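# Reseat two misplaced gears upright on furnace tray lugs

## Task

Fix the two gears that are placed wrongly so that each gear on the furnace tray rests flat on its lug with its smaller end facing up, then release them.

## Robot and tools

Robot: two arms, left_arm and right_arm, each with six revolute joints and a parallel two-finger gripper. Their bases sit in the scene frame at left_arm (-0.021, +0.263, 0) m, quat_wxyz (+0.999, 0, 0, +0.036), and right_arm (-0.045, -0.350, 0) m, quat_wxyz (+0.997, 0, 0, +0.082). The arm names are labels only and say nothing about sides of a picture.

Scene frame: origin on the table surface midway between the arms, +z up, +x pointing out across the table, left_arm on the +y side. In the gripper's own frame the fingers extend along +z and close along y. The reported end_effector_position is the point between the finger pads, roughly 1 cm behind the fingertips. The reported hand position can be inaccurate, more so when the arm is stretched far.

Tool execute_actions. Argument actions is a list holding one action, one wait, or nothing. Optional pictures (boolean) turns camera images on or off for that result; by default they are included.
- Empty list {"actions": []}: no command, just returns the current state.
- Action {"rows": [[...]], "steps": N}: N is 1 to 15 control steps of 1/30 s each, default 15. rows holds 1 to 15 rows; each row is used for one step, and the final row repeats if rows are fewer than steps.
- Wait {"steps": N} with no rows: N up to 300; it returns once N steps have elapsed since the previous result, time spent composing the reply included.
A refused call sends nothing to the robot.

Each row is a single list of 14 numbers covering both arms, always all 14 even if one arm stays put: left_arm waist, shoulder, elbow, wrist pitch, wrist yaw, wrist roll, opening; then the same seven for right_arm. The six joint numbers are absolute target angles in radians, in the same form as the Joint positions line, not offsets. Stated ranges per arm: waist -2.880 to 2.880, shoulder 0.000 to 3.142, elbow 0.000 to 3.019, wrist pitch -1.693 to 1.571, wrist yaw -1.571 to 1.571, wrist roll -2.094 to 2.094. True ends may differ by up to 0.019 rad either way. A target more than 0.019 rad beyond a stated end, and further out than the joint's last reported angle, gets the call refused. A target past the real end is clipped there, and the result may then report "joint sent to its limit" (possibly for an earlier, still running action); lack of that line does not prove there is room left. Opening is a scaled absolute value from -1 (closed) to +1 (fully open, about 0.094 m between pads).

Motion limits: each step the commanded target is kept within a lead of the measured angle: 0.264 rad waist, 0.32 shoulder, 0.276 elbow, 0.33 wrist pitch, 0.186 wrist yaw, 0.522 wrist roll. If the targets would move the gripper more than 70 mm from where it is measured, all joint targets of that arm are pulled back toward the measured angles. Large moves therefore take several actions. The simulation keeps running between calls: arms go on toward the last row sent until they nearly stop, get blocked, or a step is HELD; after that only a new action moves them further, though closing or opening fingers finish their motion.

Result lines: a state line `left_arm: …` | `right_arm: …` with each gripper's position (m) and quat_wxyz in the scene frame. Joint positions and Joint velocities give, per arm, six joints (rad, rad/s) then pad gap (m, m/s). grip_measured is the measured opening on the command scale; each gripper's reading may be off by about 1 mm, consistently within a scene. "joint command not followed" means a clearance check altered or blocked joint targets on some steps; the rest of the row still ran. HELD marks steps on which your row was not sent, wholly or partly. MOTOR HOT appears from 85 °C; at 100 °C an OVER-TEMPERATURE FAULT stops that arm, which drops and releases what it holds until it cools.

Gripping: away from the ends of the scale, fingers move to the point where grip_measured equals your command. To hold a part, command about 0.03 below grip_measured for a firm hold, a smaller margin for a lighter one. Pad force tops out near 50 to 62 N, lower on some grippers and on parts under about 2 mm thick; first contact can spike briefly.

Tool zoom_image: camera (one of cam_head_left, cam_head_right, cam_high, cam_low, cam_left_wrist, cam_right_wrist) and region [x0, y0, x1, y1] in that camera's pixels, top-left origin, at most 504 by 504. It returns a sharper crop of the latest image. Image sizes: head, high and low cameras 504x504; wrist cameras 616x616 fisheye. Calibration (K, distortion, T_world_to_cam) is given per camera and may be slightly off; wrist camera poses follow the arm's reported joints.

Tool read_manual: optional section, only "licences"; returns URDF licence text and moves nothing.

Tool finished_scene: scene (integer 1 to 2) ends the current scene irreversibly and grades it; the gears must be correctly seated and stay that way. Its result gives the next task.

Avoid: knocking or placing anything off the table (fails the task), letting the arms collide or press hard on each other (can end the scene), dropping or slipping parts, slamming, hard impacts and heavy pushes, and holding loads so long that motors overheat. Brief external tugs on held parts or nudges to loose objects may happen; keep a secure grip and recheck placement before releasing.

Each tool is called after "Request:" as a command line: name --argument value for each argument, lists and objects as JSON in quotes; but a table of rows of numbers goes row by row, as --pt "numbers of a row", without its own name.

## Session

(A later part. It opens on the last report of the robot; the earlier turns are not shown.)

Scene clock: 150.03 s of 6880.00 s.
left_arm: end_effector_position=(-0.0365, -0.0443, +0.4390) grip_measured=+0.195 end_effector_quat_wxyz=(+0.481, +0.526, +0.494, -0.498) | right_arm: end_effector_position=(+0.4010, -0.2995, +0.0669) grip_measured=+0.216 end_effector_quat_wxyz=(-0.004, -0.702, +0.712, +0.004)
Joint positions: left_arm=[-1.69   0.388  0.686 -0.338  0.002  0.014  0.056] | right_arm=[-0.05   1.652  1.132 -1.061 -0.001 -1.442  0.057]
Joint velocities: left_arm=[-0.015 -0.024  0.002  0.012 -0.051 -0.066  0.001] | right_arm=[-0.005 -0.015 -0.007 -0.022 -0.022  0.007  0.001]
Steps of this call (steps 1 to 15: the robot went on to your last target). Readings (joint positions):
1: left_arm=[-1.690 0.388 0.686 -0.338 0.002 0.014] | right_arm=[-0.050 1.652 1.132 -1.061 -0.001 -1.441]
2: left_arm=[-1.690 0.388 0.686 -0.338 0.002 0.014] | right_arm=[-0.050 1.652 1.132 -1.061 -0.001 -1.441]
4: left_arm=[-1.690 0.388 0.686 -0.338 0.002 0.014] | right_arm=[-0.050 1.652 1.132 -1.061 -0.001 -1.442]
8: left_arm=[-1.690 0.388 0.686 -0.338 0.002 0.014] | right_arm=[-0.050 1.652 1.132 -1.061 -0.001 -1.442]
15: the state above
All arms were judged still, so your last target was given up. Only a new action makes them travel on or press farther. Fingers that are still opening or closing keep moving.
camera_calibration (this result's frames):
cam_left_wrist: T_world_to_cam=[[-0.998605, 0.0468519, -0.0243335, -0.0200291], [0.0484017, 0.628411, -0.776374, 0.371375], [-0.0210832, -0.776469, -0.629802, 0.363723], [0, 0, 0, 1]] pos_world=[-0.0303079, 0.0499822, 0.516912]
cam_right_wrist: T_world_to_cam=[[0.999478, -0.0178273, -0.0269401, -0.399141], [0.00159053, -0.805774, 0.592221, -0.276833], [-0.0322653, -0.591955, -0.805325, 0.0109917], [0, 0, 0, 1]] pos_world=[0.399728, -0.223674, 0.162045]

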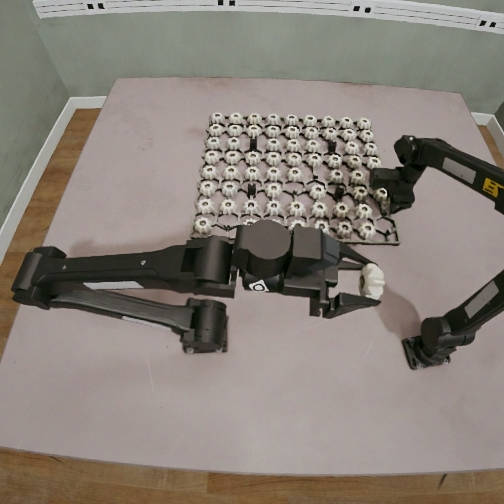

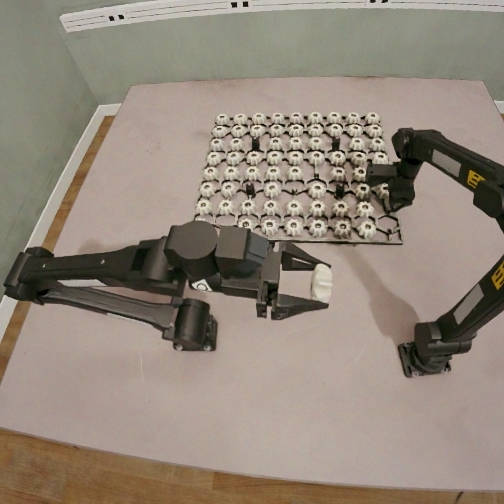

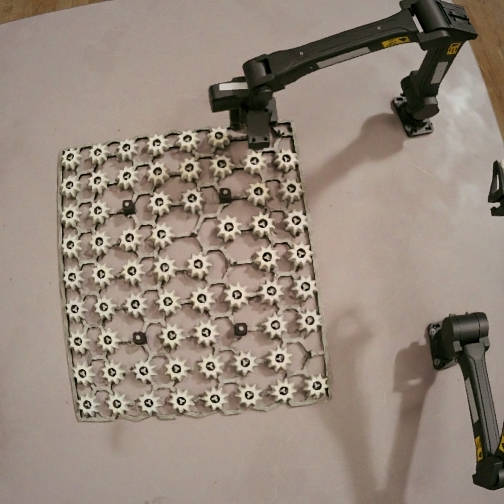

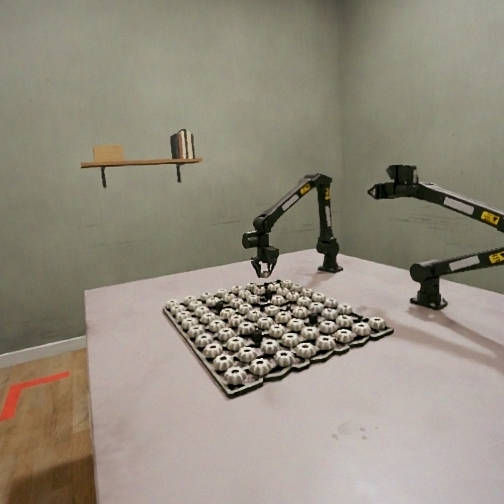

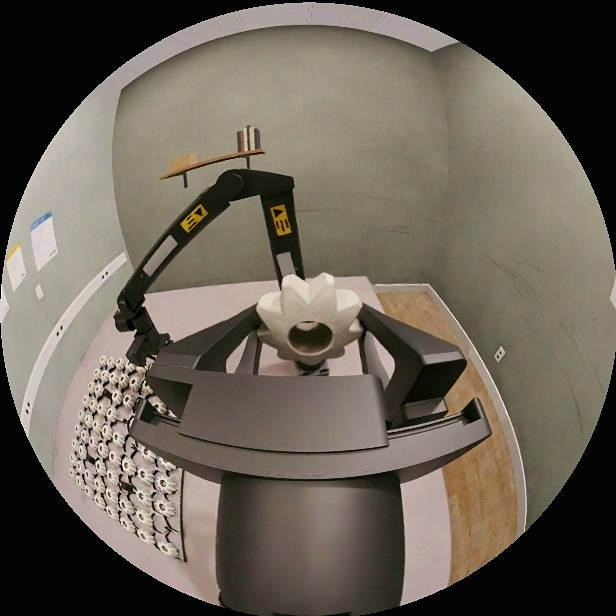

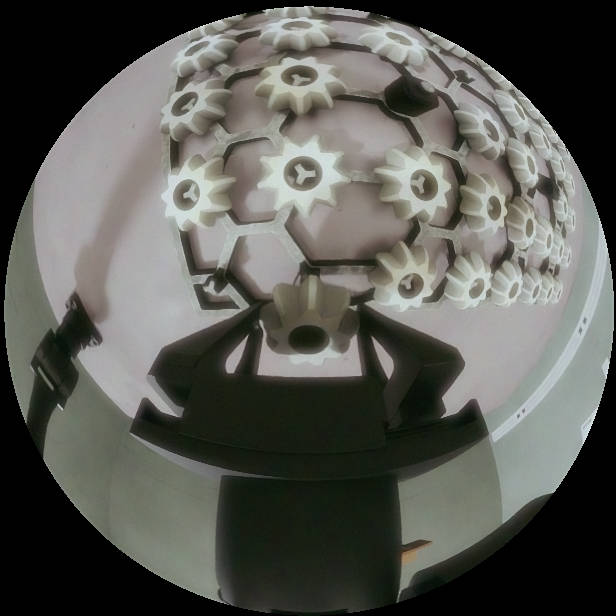

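Request:
execute_actions --actions '[{"rows":[[-1.682,0.372,0.70,-0.316,0,0.0,0.0,-0.056,1.66,1.105,-0.995,0,-1.455,0.0]],"steps":15}]' --pictures false

Request:
execute_actions --actions '[{"rows":[[-1.682,0.372,0.70,-0.316,0,0.0,0.0,-0.056,1.69,1.078,-0.933,0,-1.455,0.0]],"steps":15}]'

Scene clock: 164.57 s of 6880.00 s.
left_arm: end_effector_position=(-0.0365, -0.0443, +0.4390) grip_measured=+0.195 end_effector_quat_wxyz=(+0.481, +0.526, +0.494, -0.498) | right_arm: end_effector_position=(+0.3940, -0.3009, +0.0446) grip_measured=+0.216 end_effector_quat_wxyz=(-0.008, -0.702, +0.712, +0.006)
Joint positions: left_arm=[-1.69   0.388  0.686 -0.338  0.002  0.014  0.056] | right_arm=[-0.05   1.673  1.091 -1.009  0.    -1.443  0.057]
Joint velocities: left_arm=[ 0.005 -0.005 -0.002 -0.007  0.066 -0.037 -0.   ] | right_arm=[-0.005 -0.015 -0.002  0.007 -0.066 -0.022 -0.001]
Steps of this call (steps 1 to 90: nothing new was sent; then 11.03 s passed at rest; steps 91 to 105: all 15 steps of this action). Readings (joint positions):
91: left_arm=[-1.690 0.388 0.686 -0.338 0.002 0.014] | right_arm=[-0.050 1.652 1.127 -1.052 -0.001 -1.442]
92: left_arm=[-1.690 0.388 0.686 -0.338 0.002 0.014] | right_arm=[-0.050 1.652 1.120 -1.034 -0.001 -1.443]
94: left_arm=[-1.690 0.388 0.686 -0.338 0.002 0.014] | right_arm=[-0.050 1.658 1.106 -1.014 -0.001 -1.443]
98: left_arm=[-1.690 0.388 0.686 -0.338 0.002 0.014] | right_arm=[-0.050 1.673 1.091 -1.011 0.001 -1.443]
105: the state above

Scene clock: 165.07 s of 6880.00 s.
left_arm: end_effector_position=(-0.0365, -0.0443, +0.4390) grip_measured=+0.195 end_effector_quat_wxyz=(+0.481, +0.526, +0.494, -0.498) | right_arm: end_effector_position=(+0.3994, -0.3015, +0.0411) grip_measured=+0.216 end_effector_quat_wxyz=(+0.005, -0.702, +0.712, -0.004)
Joint positions: left_arm=[-1.69   0.388  0.686 -0.338  0.002  0.014  0.056] | right_arm=[-0.053  1.672  1.079 -0.965  0.    -1.445  0.057]
Joint velocities: left_arm=[-0.005 -0.005 -0.017 -0.007  0.095 -0.022  0.001] | right_arm=[ 0.005 -0.005  0.002 -0.017  0.066 -0.022  0.001]
Steps of this call (steps 1 to 15: all 15 steps of this action). Readings (joint positions):
1: left_arm=[-1.690 0.388 0.686 -0.338 0.002 0.014] | right_arm=[-0.050 1.673 1.088 -1.000 0.000 -1.443]
2: left_arm=[-1.690 0.388 0.686 -0.338 0.002 0.014] | right_arm=[-0.050 1.672 1.085 -0.989 0.000 -1.443]
4: left_arm=[-1.690 0.388 0.686 -0.338 0.002 0.014] | right_arm=[-0.051 1.672 1.083 -0.976 0.000 -1.444]
8: left_arm=[-1.690 0.388 0.686 -0.338 0.002 0.014] | right_arm=[-0.052 1.672 1.080 -0.967 0.000 -1.445]
15: the state above
camera_calibration (this result's frames):
cam_left_wrist: T_world_to_cam=[[-0.998605, 0.0468519, -0.0243335, -0.0200291], [0.0484017, 0.628411, -0.776374, 0.371375], [-0.0210832, -0.776469, -0.629802, 0.363723], [0, 0, 0, 1]] pos_world=[-0.0303079, 0.0499822, 0.516912]
cam_right_wrist: T_world_to_cam=[[0.999826, -0.0182008, -0.00399875, -0.3995], [-0.0123094, -0.806161, 0.591568, -0.25776], [-0.0139907, -0.591416, -0.806245, -0.018131], [0, 0, 0, 1]] pos_world=[0.396004, -0.22579, 0.136267]

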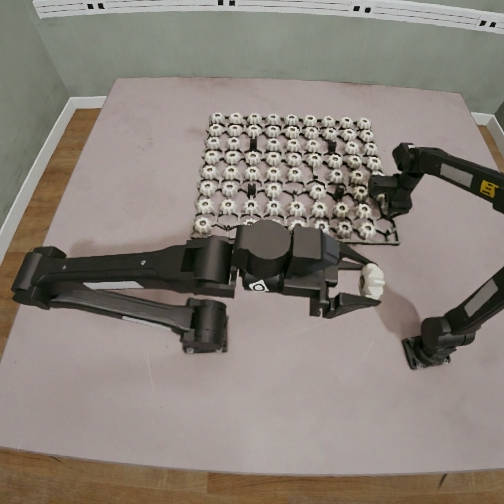

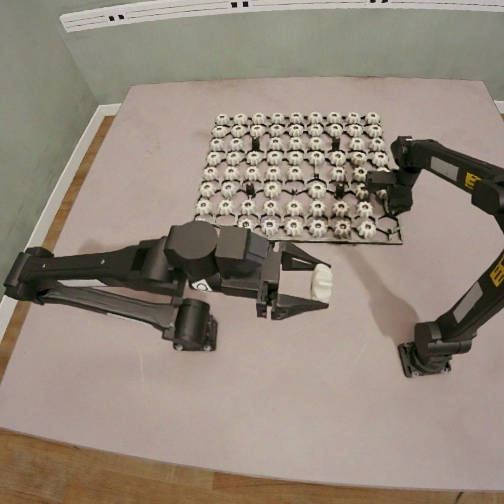

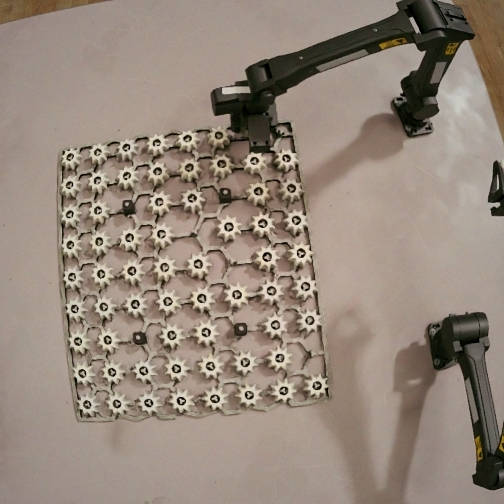

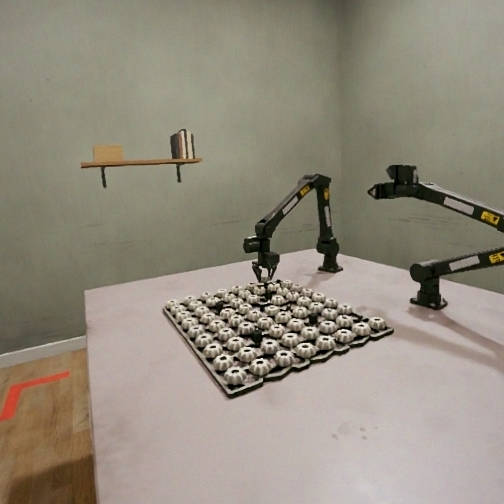

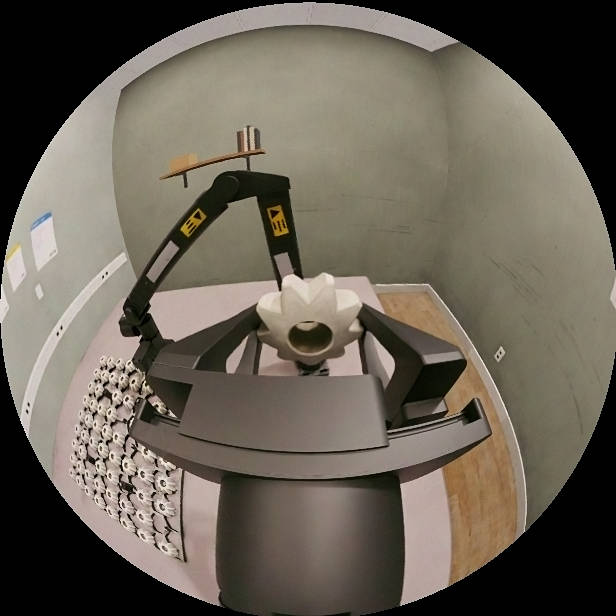

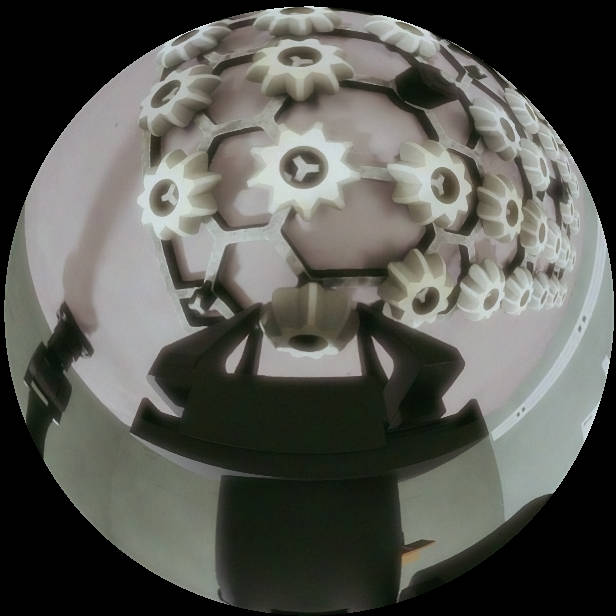

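Request:
execute_actions --actions '[{"rows":[[-1.682,0.372,0.70,-0.316,0,0.0,0.0,-0.056,1.635,1.078,-0.965,0,-1.455,0.0]],"steps":8}]' --pictures false

Request:
execute_actions --actions '[{"rows":[[-1.682,0.372,0.70,-0.316,0,0.0,0.0,-0.03,1.635,1.078,-0.965,0,-1.455,0.0]],"steps":12}]' --pictures false

Request:
execute_actions --actions '[{"rows":[[-1.682,0.372,0.70,-0.316,0,0.0,0.0,-0.03,1.685,1.078,-0.95,0,-1.455,0.0]],"steps":15}]'

Scene clock: 176.27 s of 6880.00 s.
left_arm: end_effector_position=(-0.0365, -0.0443, +0.4390) grip_measured=+0.195 end_effector_quat_wxyz=(+0.481, +0.526, +0.494, -0.498) | right_arm: end_effector_position=(+0.3973, -0.3017, +0.0421) grip_measured=+0.216 end_effector_quat_wxyz=(+0.005, -0.702, +0.712, -0.004)
Joint positions: left_arm=[-1.69   0.388  0.686 -0.338  0.002  0.014  0.056] | right_arm=[-0.053  1.665  1.072 -0.965  0.    -1.446  0.057]
Joint velocities: left_arm=[-0.005 -0.015 -0.007 -0.012  0.022  0.007 -0.001] | right_arm=[-0.015 -0.005 -0.012  0.007  0.022  0.081 -0.   ]
Steps of this call (steps 1 to 15: the robot went on to your last target; steps 16 to 90: nothing new was sent; then 7.93 s passed at rest; steps 91 to 98: all 8 steps of this action). Readings (joint positions):
91: left_arm=[-1.690 0.388 0.686 -0.338 0.002 0.014] | right_arm=[-0.053 1.670 1.079 -0.965 0.000 -1.446]
92: left_arm=[-1.690 0.388 0.686 -0.338 0.002 0.014] | right_arm=[-0.053 1.667 1.077 -0.965 0.000 -1.446]
94: left_arm=[-1.690 0.388 0.686 -0.338 0.002 0.014] | right_arm=[-0.053 1.665 1.074 -0.965 0.000 -1.446]
98: the state above

Scene clock: 176.67 s of 6880.00 s.
left_arm: end_effector_position=(-0.0365, -0.0443, +0.4390) grip_measured=+0.195 end_effector_quat_wxyz=(+0.481, +0.526, +0.494, -0.498) | right_arm: end_effector_position=(+0.3959, -0.2946, +0.0417) grip_measured=+0.216 end_effector_quat_wxyz=(+0.004, -0.708, +0.706, -0.004)
Joint positions: left_arm=[-1.69   0.388  0.686 -0.338  0.002  0.014  0.056] | right_arm=[-0.036  1.665  1.071 -0.965  0.002 -1.446  0.057]
Joint velocities: left_arm=[-0.024 -0.005 -0.017 -0.017 -0.022  0.037 -0.001] | right_arm=[-0.005 -0.015 -0.007  0.007  0.007 -0.051 -0.   ]
Steps of this call (steps 1 to 12: all 12 steps of this action). Readings (joint positions):
1: left_arm=[-1.690 0.388 0.686 -0.338 0.002 0.014] | right_arm=[-0.052 1.665 1.072 -0.965 0.000 -1.446]
2: left_arm=[-1.690 0.388 0.686 -0.338 0.002 0.014] | right_arm=[-0.050 1.665 1.072 -0.965 0.000 -1.446]
4: left_arm=[-1.690 0.388 0.686 -0.338 0.002 0.014] | right_arm=[-0.045 1.665 1.072 -0.965 0.000 -1.446]
8: left_arm=[-1.690 0.388 0.686 -0.338 0.002 0.014] | right_arm=[-0.036 1.665 1.071 -0.965 0.002 -1.446]
12: the state above

Scene clock: 177.17 s of 6880.00 s.
left_arm: end_effector_position=(-0.0365, -0.0443, +0.4390) grip_measured=+0.195 end_effector_quat_wxyz=(+0.481, +0.526, +0.494, -0.498) | right_arm: end_effector_position=(+0.3974, -0.2942, +0.0317) grip_measured=+0.216 end_effector_quat_wxyz=(+0.001, -0.708, +0.706, -0.002)
Joint positions: left_arm=[-1.69   0.388  0.686 -0.338  0.002  0.014  0.056] | right_arm=[-0.036  1.688  1.071 -0.95   0.001 -1.446  0.057]
Joint velocities: left_arm=[-0.005  0.005  0.007 -0.017 -0.007 -0.051 -0.   ] | right_arm=[ 0.005 -0.015 -0.012 -0.002 -0.139  0.066  0.   ]
Steps of this call (steps 1 to 15: all 15 steps of this action). Readings (joint positions):
1: left_arm=[-1.690 0.388 0.686 -0.338 0.002 0.014] | right_arm=[-0.036 1.666 1.071 -0.964 0.002 -1.446]
2: left_arm=[-1.690 0.388 0.686 -0.338 0.002 0.014] | right_arm=[-0.036 1.668 1.071 -0.962 0.002 -1.446]
4: left_arm=[-1.690 0.388 0.686 -0.338 0.002 0.014] | right_arm=[-0.036 1.676 1.071 -0.958 0.002 -1.446]
8: left_arm=[-1.690 0.388 0.686 -0.338 0.002 0.014] | right_arm=[-0.036 1.688 1.071 -0.950 0.001 -1.446]
15: the state above
camera_calibration (this result's frames):
cam_left_wrist: T_world_to_cam=[[-0.998605, 0.0468519, -0.0243335, -0.0200291], [0.0484017, 0.628411, -0.776374, 0.371375], [-0.0210832, -0.776469, -0.629802, 0.363723], [0, 0, 0, 1]] pos_world=[-0.0303079, 0.0499822, 0.516912]
cam_right_wrist: T_world_to_cam=[[0.99992, -0.000676094, -0.0126026, -0.391954], [0.0069301, -0.805142, 0.593042, -0.253699], [-0.0105479, -0.593082, -0.805073, -0.0232843], [0, 0, 0, 1]] pos_world=[0.393435, -0.218338, 0.126769]

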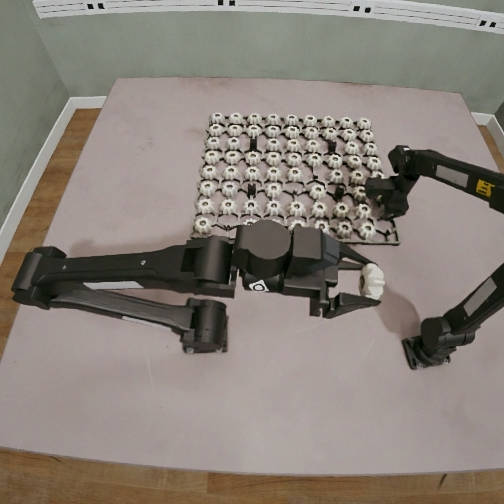

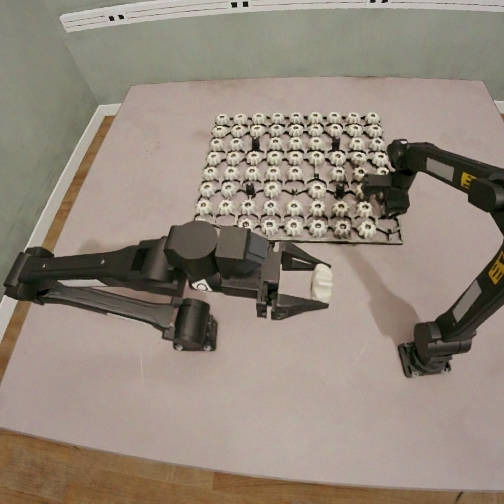

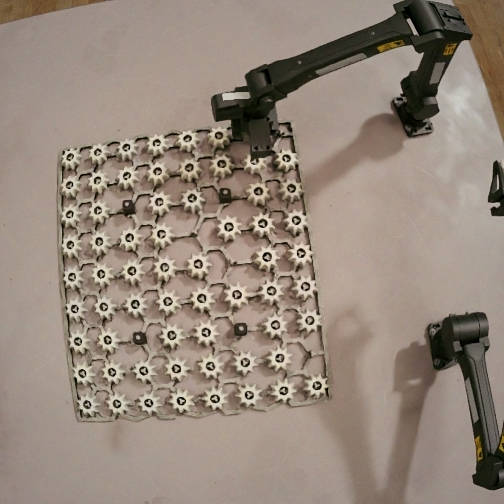

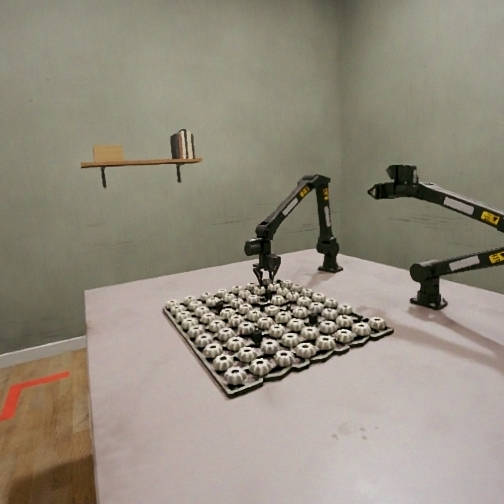

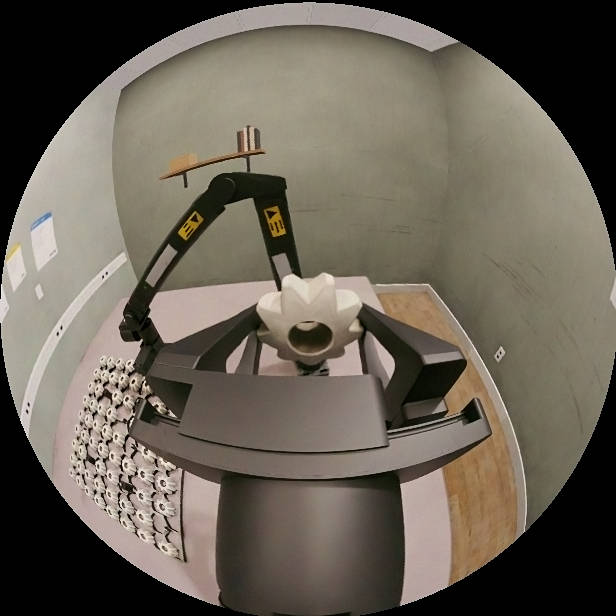

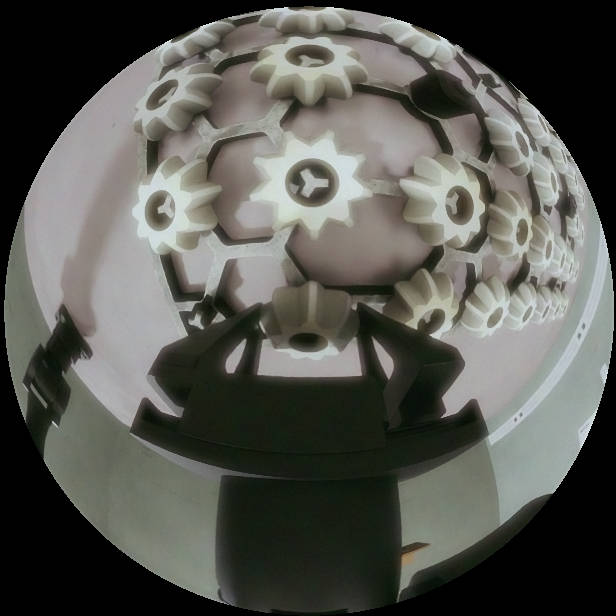

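On the lug. A bit more, open, lift.

Request:
execute_actions --actions '[{"rows":[[-1.682,0.372,0.70,-0.316,0,0.0,0.0,-0.03,1.70,1.078,-0.94,0,-1.455,0.0]],"steps":10}]' --pictures false

Request:
execute_actions --actions '[{"rows":[[-1.682,0.372,0.70,-0.316,0,0.0,0.0,-0.03,1.70,1.078,-0.94,0,-1.455,0.4]],"steps":10}]' --pictures false

Request:
execute_actions --actions '[{"rows":[[-1.682,0.372,0.70,-0.316,0,0.0,0.0,-0.03,1.52,1.078,-0.94,0,-1.455,0.4]],"steps":15}]'

Scene clock: 185.07 s of 6880.00 s.
left_arm: end_effector_position=(-0.0365, -0.0443, +0.4390) grip_measured=+0.195 end_effector_quat_wxyz=(+0.481, +0.526, +0.494, -0.498) | right_arm: end_effector_position=(+0.3977, -0.2933, +0.0282) grip_measured=+0.216 end_effector_quat_wxyz=(+0.001, -0.708, +0.706, -0.000)
Joint positions: left_arm=[-1.69   0.388  0.686 -0.338  0.002  0.014  0.056] | right_arm=[-0.035  1.697  1.071 -0.944 -0.001 -1.446  0.057]
Joint velocities: left_arm=[ 0.005  0.015  0.007 -0.002 -0.022 -0.037  0.001] | right_arm=[ 0.005 -0.015  0.007 -0.002  0.066 -0.066 -0.001]
Steps of this call (steps 1 to 15: the robot went on to your last target; steps 16 to 90: nothing new was sent; then 4.57 s passed at rest; steps 91 to 100: all 10 steps of this action). Readings (joint positions):
91: left_arm=[-1.690 0.388 0.686 -0.338 0.002 0.014] | right_arm=[-0.036 1.689 1.071 -0.949 0.001 -1.446]
92: left_arm=[-1.690 0.388 0.686 -0.338 0.002 0.014] | right_arm=[-0.036 1.690 1.071 -0.948 0.001 -1.446]
94: left_arm=[-1.690 0.388 0.686 -0.338 0.002 0.014] | right_arm=[-0.036 1.695 1.071 -0.946 0.000 -1.446]
98: left_arm=[-1.690 0.388 0.686 -0.338 0.002 0.014] | right_arm=[-0.035 1.697 1.071 -0.944 -0.001 -1.446]
100: the state above

Scene clock: 185.40 s of 6880.00 s.
left_arm: end_effector_position=(-0.0365, -0.0443, +0.4390) grip_measured=+0.195 end_effector_quat_wxyz=(+0.481, +0.526, +0.494, -0.498) | right_arm: end_effector_position=(+0.3977, -0.2933, +0.0282) grip_measured=+0.398 end_effector_quat_wxyz=(+0.001, -0.708, +0.706, -0.000)
Joint positions: left_arm=[-1.69   0.388  0.686 -0.338  0.002  0.014  0.056] | right_arm=[-0.035  1.697  1.071 -0.944 -0.001 -1.446  0.066]
Joint velocities: left_arm=[-0.005 -0.005 -0.002  0.002  0.051 -0.051 -0.001] | right_arm=[-0.005 -0.005 -0.007 -0.027 -0.051 -0.066  0.   ]
Steps of this call (steps 1 to 10: all 10 steps of this action). Readings (joint positions):
1: left_arm=[-1.690 0.388 0.686 -0.338 0.002 0.014] | right_arm=[-0.035 1.697 1.071 -0.944 -0.001 -1.446]
2: left_arm=[-1.690 0.388 0.686 -0.338 0.002 0.014] | right_arm=[-0.035 1.697 1.071 -0.944 -0.001 -1.446]
4: left_arm=[-1.690 0.388 0.686 -0.338 0.002 0.014] | right_arm=[-0.035 1.697 1.071 -0.944 -0.001 -1.446]
8: left_arm=[-1.690 0.388 0.686 -0.338 0.002 0.014] | right_arm=[-0.035 1.697 1.071 -0.944 -0.001 -1.446]
10: the state above

Scene clock: 185.90 s of 6880.00 s.
left_arm: end_effector_position=(-0.0365, -0.0443, +0.4390) grip_measured=+0.195 end_effector_quat_wxyz=(+0.481, +0.526, +0.494, -0.498) | right_arm: end_effector_position=(+0.4041, -0.2925, +0.1070) grip_measured=+0.398 end_effector_quat_wxyz=(+0.072, -0.705, +0.703, -0.055)
Joint positions: left_arm=[-1.69   0.388  0.686 -0.338  0.002  0.014  0.056] | right_arm=[-0.035  1.502  1.058 -0.944 -0.001 -1.446  0.066]
Joint velocities: left_arm=[-0.015 -0.015 -0.012  0.012 -0.081 -0.11   0.   ] | right_arm=[ 0.005  0.161 -0.017 -0.012 -0.051  0.022  0.001]
Steps of this call (steps 1 to 15: all 15 steps of this action). Readings (joint positions):
1: left_arm=[-1.690 0.388 0.686 -0.338 0.002 0.014] | right_arm=[-0.035 1.689 1.071 -0.944 -0.001 -1.446]
2: left_arm=[-1.690 0.388 0.686 -0.338 0.002 0.014] | right_arm=[-0.035 1.675 1.065 -0.944 -0.001 -1.446]
4: left_arm=[-1.690 0.388 0.686 -0.338 0.002 0.014] | right_arm=[-0.035 1.621 1.058 -0.944 -0.001 -1.446]
8: left_arm=[-1.690 0.388 0.686 -0.338 0.002 0.014] | right_arm=[-0.035 1.513 1.058 -0.944 -0.001 -1.446]
15: the state above
camera_calibration (this result's frames):
cam_left_wrist: T_world_to_cam=[[-0.998605, 0.0468519, -0.0243335, -0.0200291], [0.0484017, 0.628411, -0.776374, 0.371375], [-0.0210832, -0.776469, -0.629802, 0.363723], [0, 0, 0, 1]] pos_world=[-0.0303079, 0.0499822, 0.516912]
cam_right_wrist: T_world_to_cam=[[0.986609, -0.0012203, 0.1631, -0.41128], [-0.0944565, -0.819497, 0.565245, -0.25725], [0.13297, -0.573082, -0.808638, -0.0133793], [0, 0, 0, 1]] pos_world=[0.383253, -0.218985, 0.20167]

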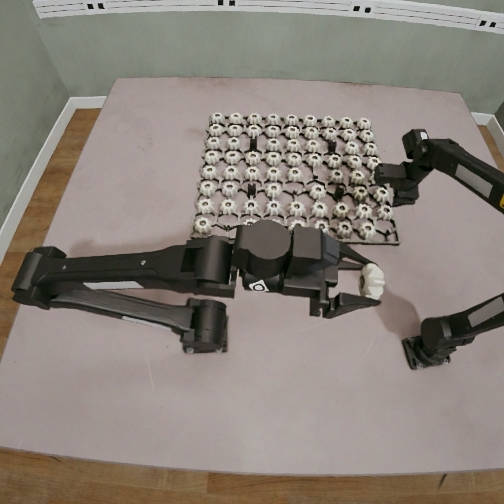

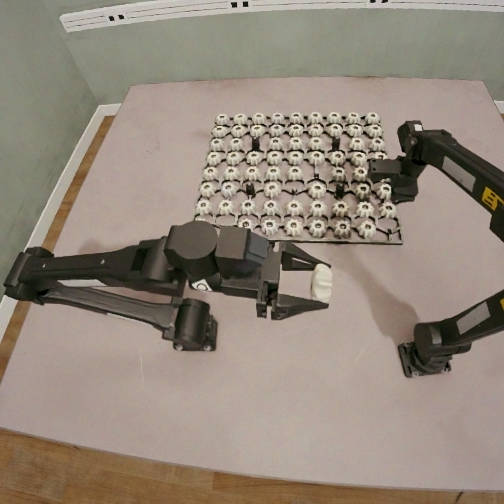

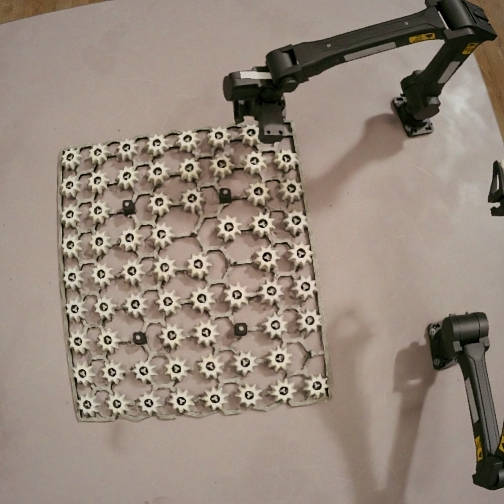

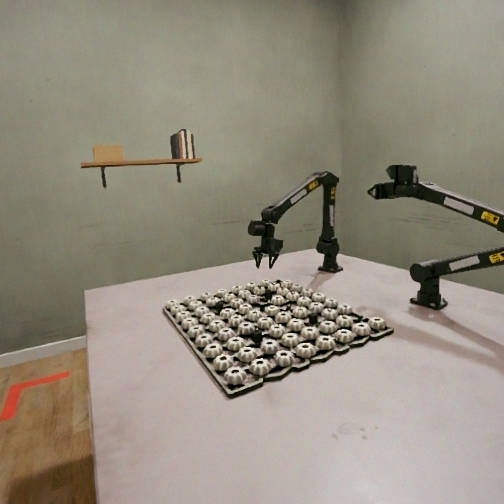

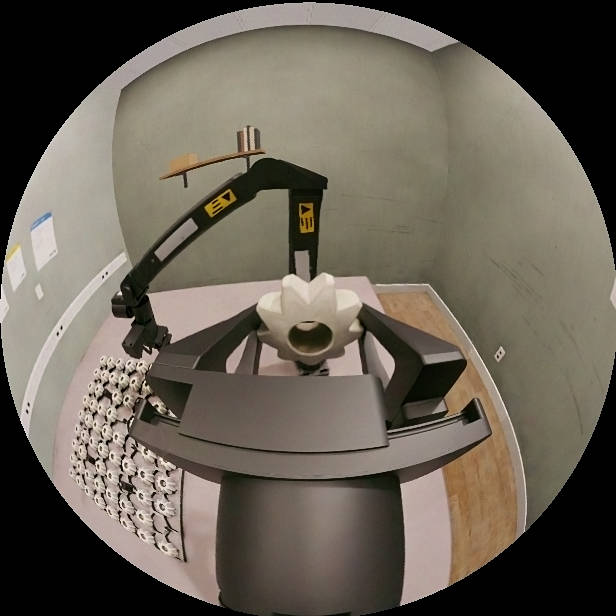

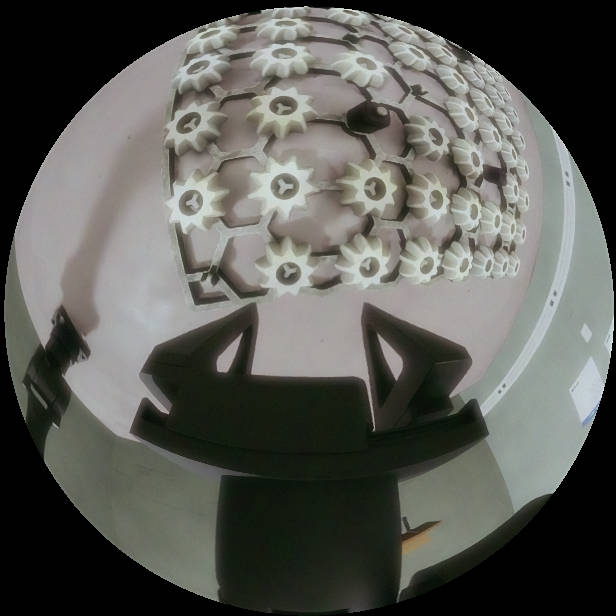

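Seated. Now handover: retract first, then turn (roll −1.57).

Request:
execute_actions --actions '[{"rows":[[-1.682,0.372,0.70,-0.316,0,0.0,0.0,0.3,0.12,0.69,-0.576,0,-1.57,0.5]],"steps":15}]' --pictures false

Request:
execute_actions --actions '[{"steps":30}]' --pictures false

Request:
execute_actions --actions '[{"rows":[[-1.682,0.372,0.70,-0.316,0,0.0,0.0,1.368,0.12,0.69,-0.576,0,-1.57,0.5]],"steps":15}]' --pictures false

Request:
execute_actions --actions '[{"steps":30}]' --pictures false

Request:
execute_actions --actions '[{"rows":[[-1.682,0.372,0.70,-0.316,0,0.0,0.0,1.368,0.26,0.70,-0.42,0,-1.57,0.5]],"steps":15}]' --pictures false

Request:
execute_actions --actions '[{"steps":15}]'

Scene clock: 200.83 s of 6880.00 s.
left_arm: end_effector_position=(-0.0365, -0.0443, +0.4390) grip_measured=+0.195 end_effector_quat_wxyz=(+0.481, +0.526, +0.494, -0.498) | right_arm: end_effector_position=(+0.2704, -0.1874, +0.2754) grip_measured=+0.498 end_effector_quat_wxyz=(-0.393, +0.752, -0.477, +0.228)
Joint positions: left_arm=[-1.69   0.388  0.686 -0.338  0.002  0.014  0.056] | right_arm=[ 0.313  0.694  0.681 -0.615 -0.002 -1.533  0.07 ]
Joint velocities: left_arm=[-0.005  0.005 -0.012  0.007  0.037  0.037  0.   ] | right_arm=[-0.015 -2.046  0.007  0.1   -0.022 -0.081  0.   ]
Steps of this call (steps 1 to 30: the robot went on to your last target; steps 31 to 90: nothing new was sent; then 11.43 s passed at rest; steps 91 to 105: all 15 steps of this action). Readings (joint positions):
91: left_arm=[-1.690 0.388 0.686 -0.338 0.002 0.014] | right_arm=[-0.026 1.509 1.038 -0.910 0.003 -1.452]
92: left_arm=[-1.690 0.388 0.686 -0.338 0.002 0.014] | right_arm=[-0.009 1.480 0.995 -0.843 0.005 -1.461]
94: left_arm=[-1.690 0.388 0.686 -0.338 0.002 0.014] | right_arm=[0.062 1.398 0.892 -0.754 0.005 -1.476]
98: left_arm=[-1.690 0.388 0.686 -0.338 0.002 0.014] | right_arm=[0.247 1.173 0.726 -0.662 0.000 -1.508]
105: the state above

Scene clock: 201.83 s of 6880.00 s.
left_arm: end_effector_position=(-0.0365, -0.0443, +0.4390) grip_measured=+0.195 end_effector_quat_wxyz=(+0.481, +0.526, +0.494, -0.498) | right_arm: end_effector_position=(+0.1552, -0.2483, +0.4397) grip_measured=+0.498 end_effector_quat_wxyz=(+0.596, -0.610, +0.379, -0.359)
Joint positions: left_arm=[-1.69   0.388  0.686 -0.338  0.002  0.014  0.056] | right_arm=[ 0.307  0.126  0.683 -0.587 -0.002 -1.557  0.07 ]
Joint velocities: left_arm=[-0.015 -0.005  0.007 -0.017  0.066 -0.007  0.001] | right_arm=[-0.015 -0.005 -0.017 -0.017  0.066 -0.007  0.   ]
Steps of this call (steps 1 to 30: the robot went on to your last target). Readings (joint positions):
1: left_arm=[-1.690 0.388 0.686 -0.338 0.002 0.014] | right_arm=[0.313 0.624 0.681 -0.612 -0.002 -1.535]
2: left_arm=[-1.690 0.388 0.686 -0.338 0.002 0.014] | right_arm=[0.313 0.553 0.681 -0.609 -0.002 -1.537]
4: left_arm=[-1.690 0.388 0.686 -0.338 0.002 0.014] | right_arm=[0.312 0.411 0.681 -0.606 -0.002 -1.539]
8: left_arm=[-1.690 0.388 0.686 -0.338 0.002 0.014] | right_arm=[0.310 0.140 0.681 -0.595 -0.002 -1.548]
30: the state above

Scene clock: 202.33 s of 6880.00 s.
left_arm: end_effector_position=(-0.0365, -0.0443, +0.4390) grip_measured=+0.195 end_effector_quat_wxyz=(+0.481, +0.526, +0.494, -0.498) | right_arm: end_effector_position=(-0.0439, -0.1253, +0.4397) grip_measured=+0.498 end_effector_quat_wxyz=(+0.696, -0.718, +0.006, +0.003)
Joint positions: left_arm=[-1.69   0.388  0.686 -0.338  0.002  0.014  0.056] | right_arm=[ 1.402  0.126  0.683 -0.587 -0.002 -1.558  0.07 ]
Joint velocities: left_arm=[ 0.005 -0.024  0.002 -0.012  0.037 -0.037 -0.001] | right_arm=[-0.063 -0.024  0.002  0.027  0.022  0.022 -0.   ]
Steps of this call (steps 1 to 15: all 15 steps of this action). Readings (joint positions):
1: left_arm=[-1.690 0.388 0.686 -0.338 0.002 0.014] | right_arm=[0.329 0.126 0.683 -0.587 0.004 -1.557]
2: left_arm=[-1.690 0.388 0.686 -0.338 0.002 0.014] | right_arm=[0.394 0.126 0.683 -0.587 0.005 -1.557]
4: left_arm=[-1.690 0.388 0.686 -0.338 0.002 0.014] | right_arm=[0.573 0.126 0.683 -0.587 0.004 -1.557]
8: left_arm=[-1.690 0.388 0.686 -0.338 0.002 0.014] | right_arm=[0.963 0.126 0.683 -0.587 0.001 -1.558]
15: the state above

Scene clock: 203.33 s of 6880.00 s.
left_arm: end_effector_position=(-0.0365, -0.0443, +0.4390) grip_measured=+0.195 end_effector_quat_wxyz=(+0.481, +0.526, +0.494, -0.498) | right_arm: end_effector_position=(-0.0374, -0.1254, +0.4397) grip_measured=+0.498 end_effector_quat_wxyz=(+0.696, -0.718, +0.016, -0.007)
Joint positions: left_arm=[-1.69   0.388  0.686 -0.338  0.002  0.014  0.056] | right_arm=[ 1.373  0.126  0.683 -0.587 -0.002 -1.558  0.07 ]
Joint velocities: left_arm=[ 0.005  0.015  0.002 -0.022 -0.022  0.007 -0.   ] | right_arm=[-0.015 -0.015  0.007 -0.012  0.022  0.095  0.001]
Steps of this call (steps 1 to 30: the robot went on to your last target). Readings (joint positions):
1: left_arm=[-1.690 0.388 0.686 -0.338 0.002 0.014] | right_arm=[1.396 0.126 0.683 -0.587 -0.002 -1.558]
2: left_arm=[-1.690 0.388 0.686 -0.338 0.002 0.014] | right_arm=[1.389 0.126 0.683 -0.587 -0.002 -1.558]
4: left_arm=[-1.690 0.388 0.686 -0.338 0.002 0.014] | right_arm=[1.377 0.126 0.683 -0.587 -0.002 -1.558]
8: left_arm=[-1.690 0.388 0.686 -0.338 0.002 0.014] | right_arm=[1.373 0.126 0.683 -0.587 -0.002 -1.558]
30: the state above
All arms were judged still, so your last target was given up. Only a new action makes them travel on or press farther. Fingers that are still opening or closing keep moving.

Scene clock: 203.83 s of 6880.00 s.
left_arm: end_effector_position=(-0.0365, -0.0443, +0.4390) grip_measured=+0.195 end_effector_quat_wxyz=(+0.481, +0.526, +0.494, -0.498) | right_arm: end_effector_position=(-0.0358, -0.0805, +0.4436) grip_measured=+0.498 end_effector_quat_wxyz=(+0.697, -0.716, +0.016, -0.007)
Joint positions: left_arm=[-1.69   0.388  0.686 -0.338  0.002  0.014  0.056] | right_arm=[ 1.373  0.267  0.683 -0.443 -0.002 -1.559  0.07 ]
Joint velocities: left_arm=[ 0.005 -0.024  0.002 -0.007  0.007 -0.066 -0.   ] | right_arm=[-0.005 -0.093  0.012 -0.002 -0.022 -0.007 -0.   ]
Steps of this call (steps 1 to 15: all 15 steps of this action). Readings (joint positions):
1: left_arm=[-1.690 0.388 0.686 -0.338 0.002 0.014] | right_arm=[1.373 0.133 0.682 -0.564 -0.002 -1.558]
2: left_arm=[-1.690 0.388 0.686 -0.338 0.002 0.014] | right_arm=[1.373 0.152 0.681 -0.519 -0.002 -1.559]
4: left_arm=[-1.690 0.388 0.686 -0.338 0.002 0.014] | right_arm=[1.373 0.204 0.683 -0.459 -0.002 -1.559]
8: left_arm=[-1.690 0.388 0.686 -0.338 0.002 0.014] | right_arm=[1.373 0.279 0.683 -0.447 -0.002 -1.559]
15: the state above

Scene clock: 204.33 s of 6880.00 s.
left_arm: end_effector_position=(-0.0365, -0.0443, +0.4390) grip_measured=+0.195 end_effector_quat_wxyz=(+0.481, +0.526, +0.494, -0.498) | right_arm: end_effector_position=(-0.0359, -0.0817, +0.4448) grip_measured=+0.498 end_effector_quat_wxyz=(+0.699, -0.715, +0.016, -0.007)
Joint positions: left_arm=[-1.69   0.388  0.686 -0.338  0.002  0.014  0.056] | right_arm=[ 1.373  0.264  0.683 -0.442 -0.002 -1.559  0.07 ]
Joint velocities: left_arm=[-0.005 -0.015  0.007 -0.007  0.007 -0.007 -0.   ] | right_arm=[-0.005 -0.005 -0.002 -0.007 -0.022  0.022  0.001]
Steps of this call (steps 1 to 15: the robot went on to your last target). Readings (joint positions):
1: left_arm=[-1.690 0.388 0.686 -0.338 0.002 0.014] | right_arm=[1.373 0.265 0.683 -0.443 -0.002 -1.559]
2: left_arm=[-1.690 0.388 0.686 -0.338 0.002 0.014] | right_arm=[1.373 0.264 0.683 -0.442 -0.002 -1.559]
4: left_arm=[-1.690 0.388 0.686 -0.338 0.002 0.014] | right_arm=[1.373 0.264 0.683 -0.442 -0.002 -1.559]
8: left_arm=[-1.690 0.388 0.686 -0.338 0.002 0.014] | right_arm=[1.373 0.264 0.683 -0.442 -0.002 -1.559]
15: the state above
All arms were judged still, so your last target was given up. Only a new action makes them travel on or press farther. Fingers that are still opening or closing keep moving.
camera_calibration (this result's frames):
cam_left_wrist: T_world_to_cam=[[-0.998605, 0.0468519, -0.0243335, -0.0200291], [0.0484017, 0.628411, -0.776374, 0.371375], [-0.0210832, -0.776469, -0.629802, 0.363723], [0, 0, 0, 1]] pos_world=[-0.0303079, 0.0499822, 0.516912]
cam_right_wrist: T_world_to_cam=[[0.0164607, 0.0387882, 0.999112, -0.435424], [0.786002, -0.618125, 0.0110476, -0.022492], [0.618005, 0.785122, -0.0406624, 0.225885], [0, 0, 0, 1]] pos_world=[-0.114752, -0.174361, 0.444471]

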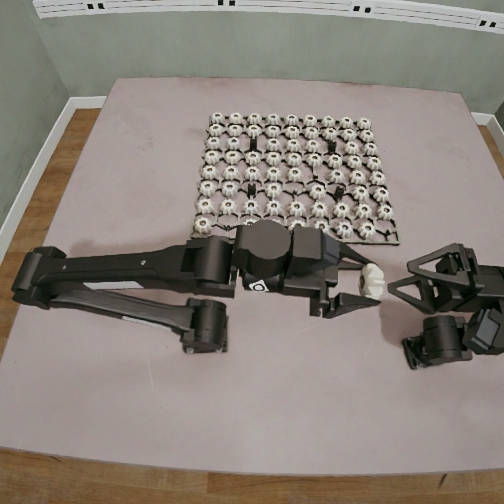

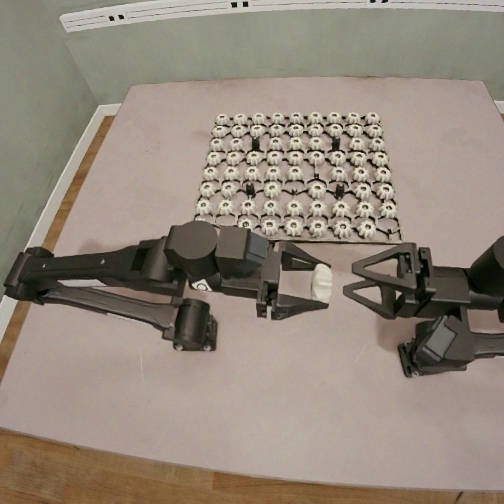

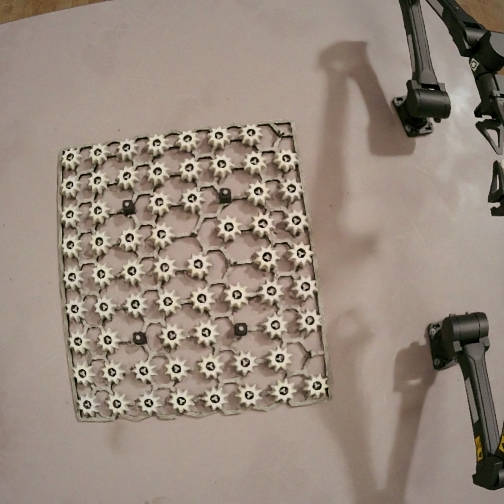

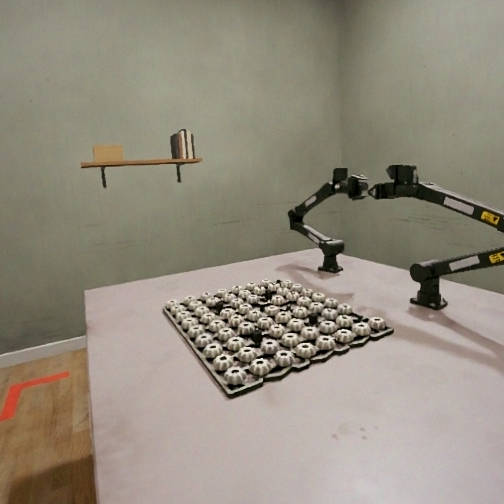

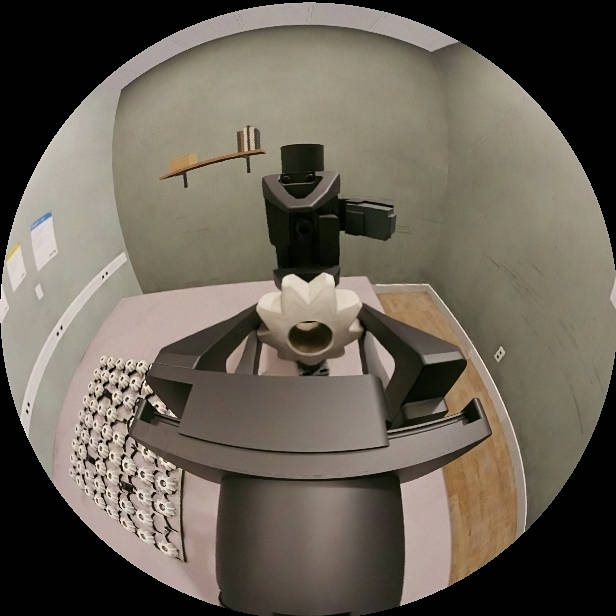

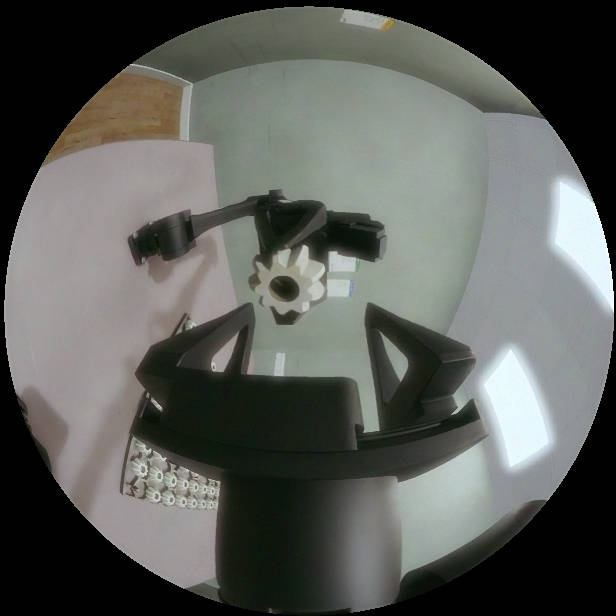

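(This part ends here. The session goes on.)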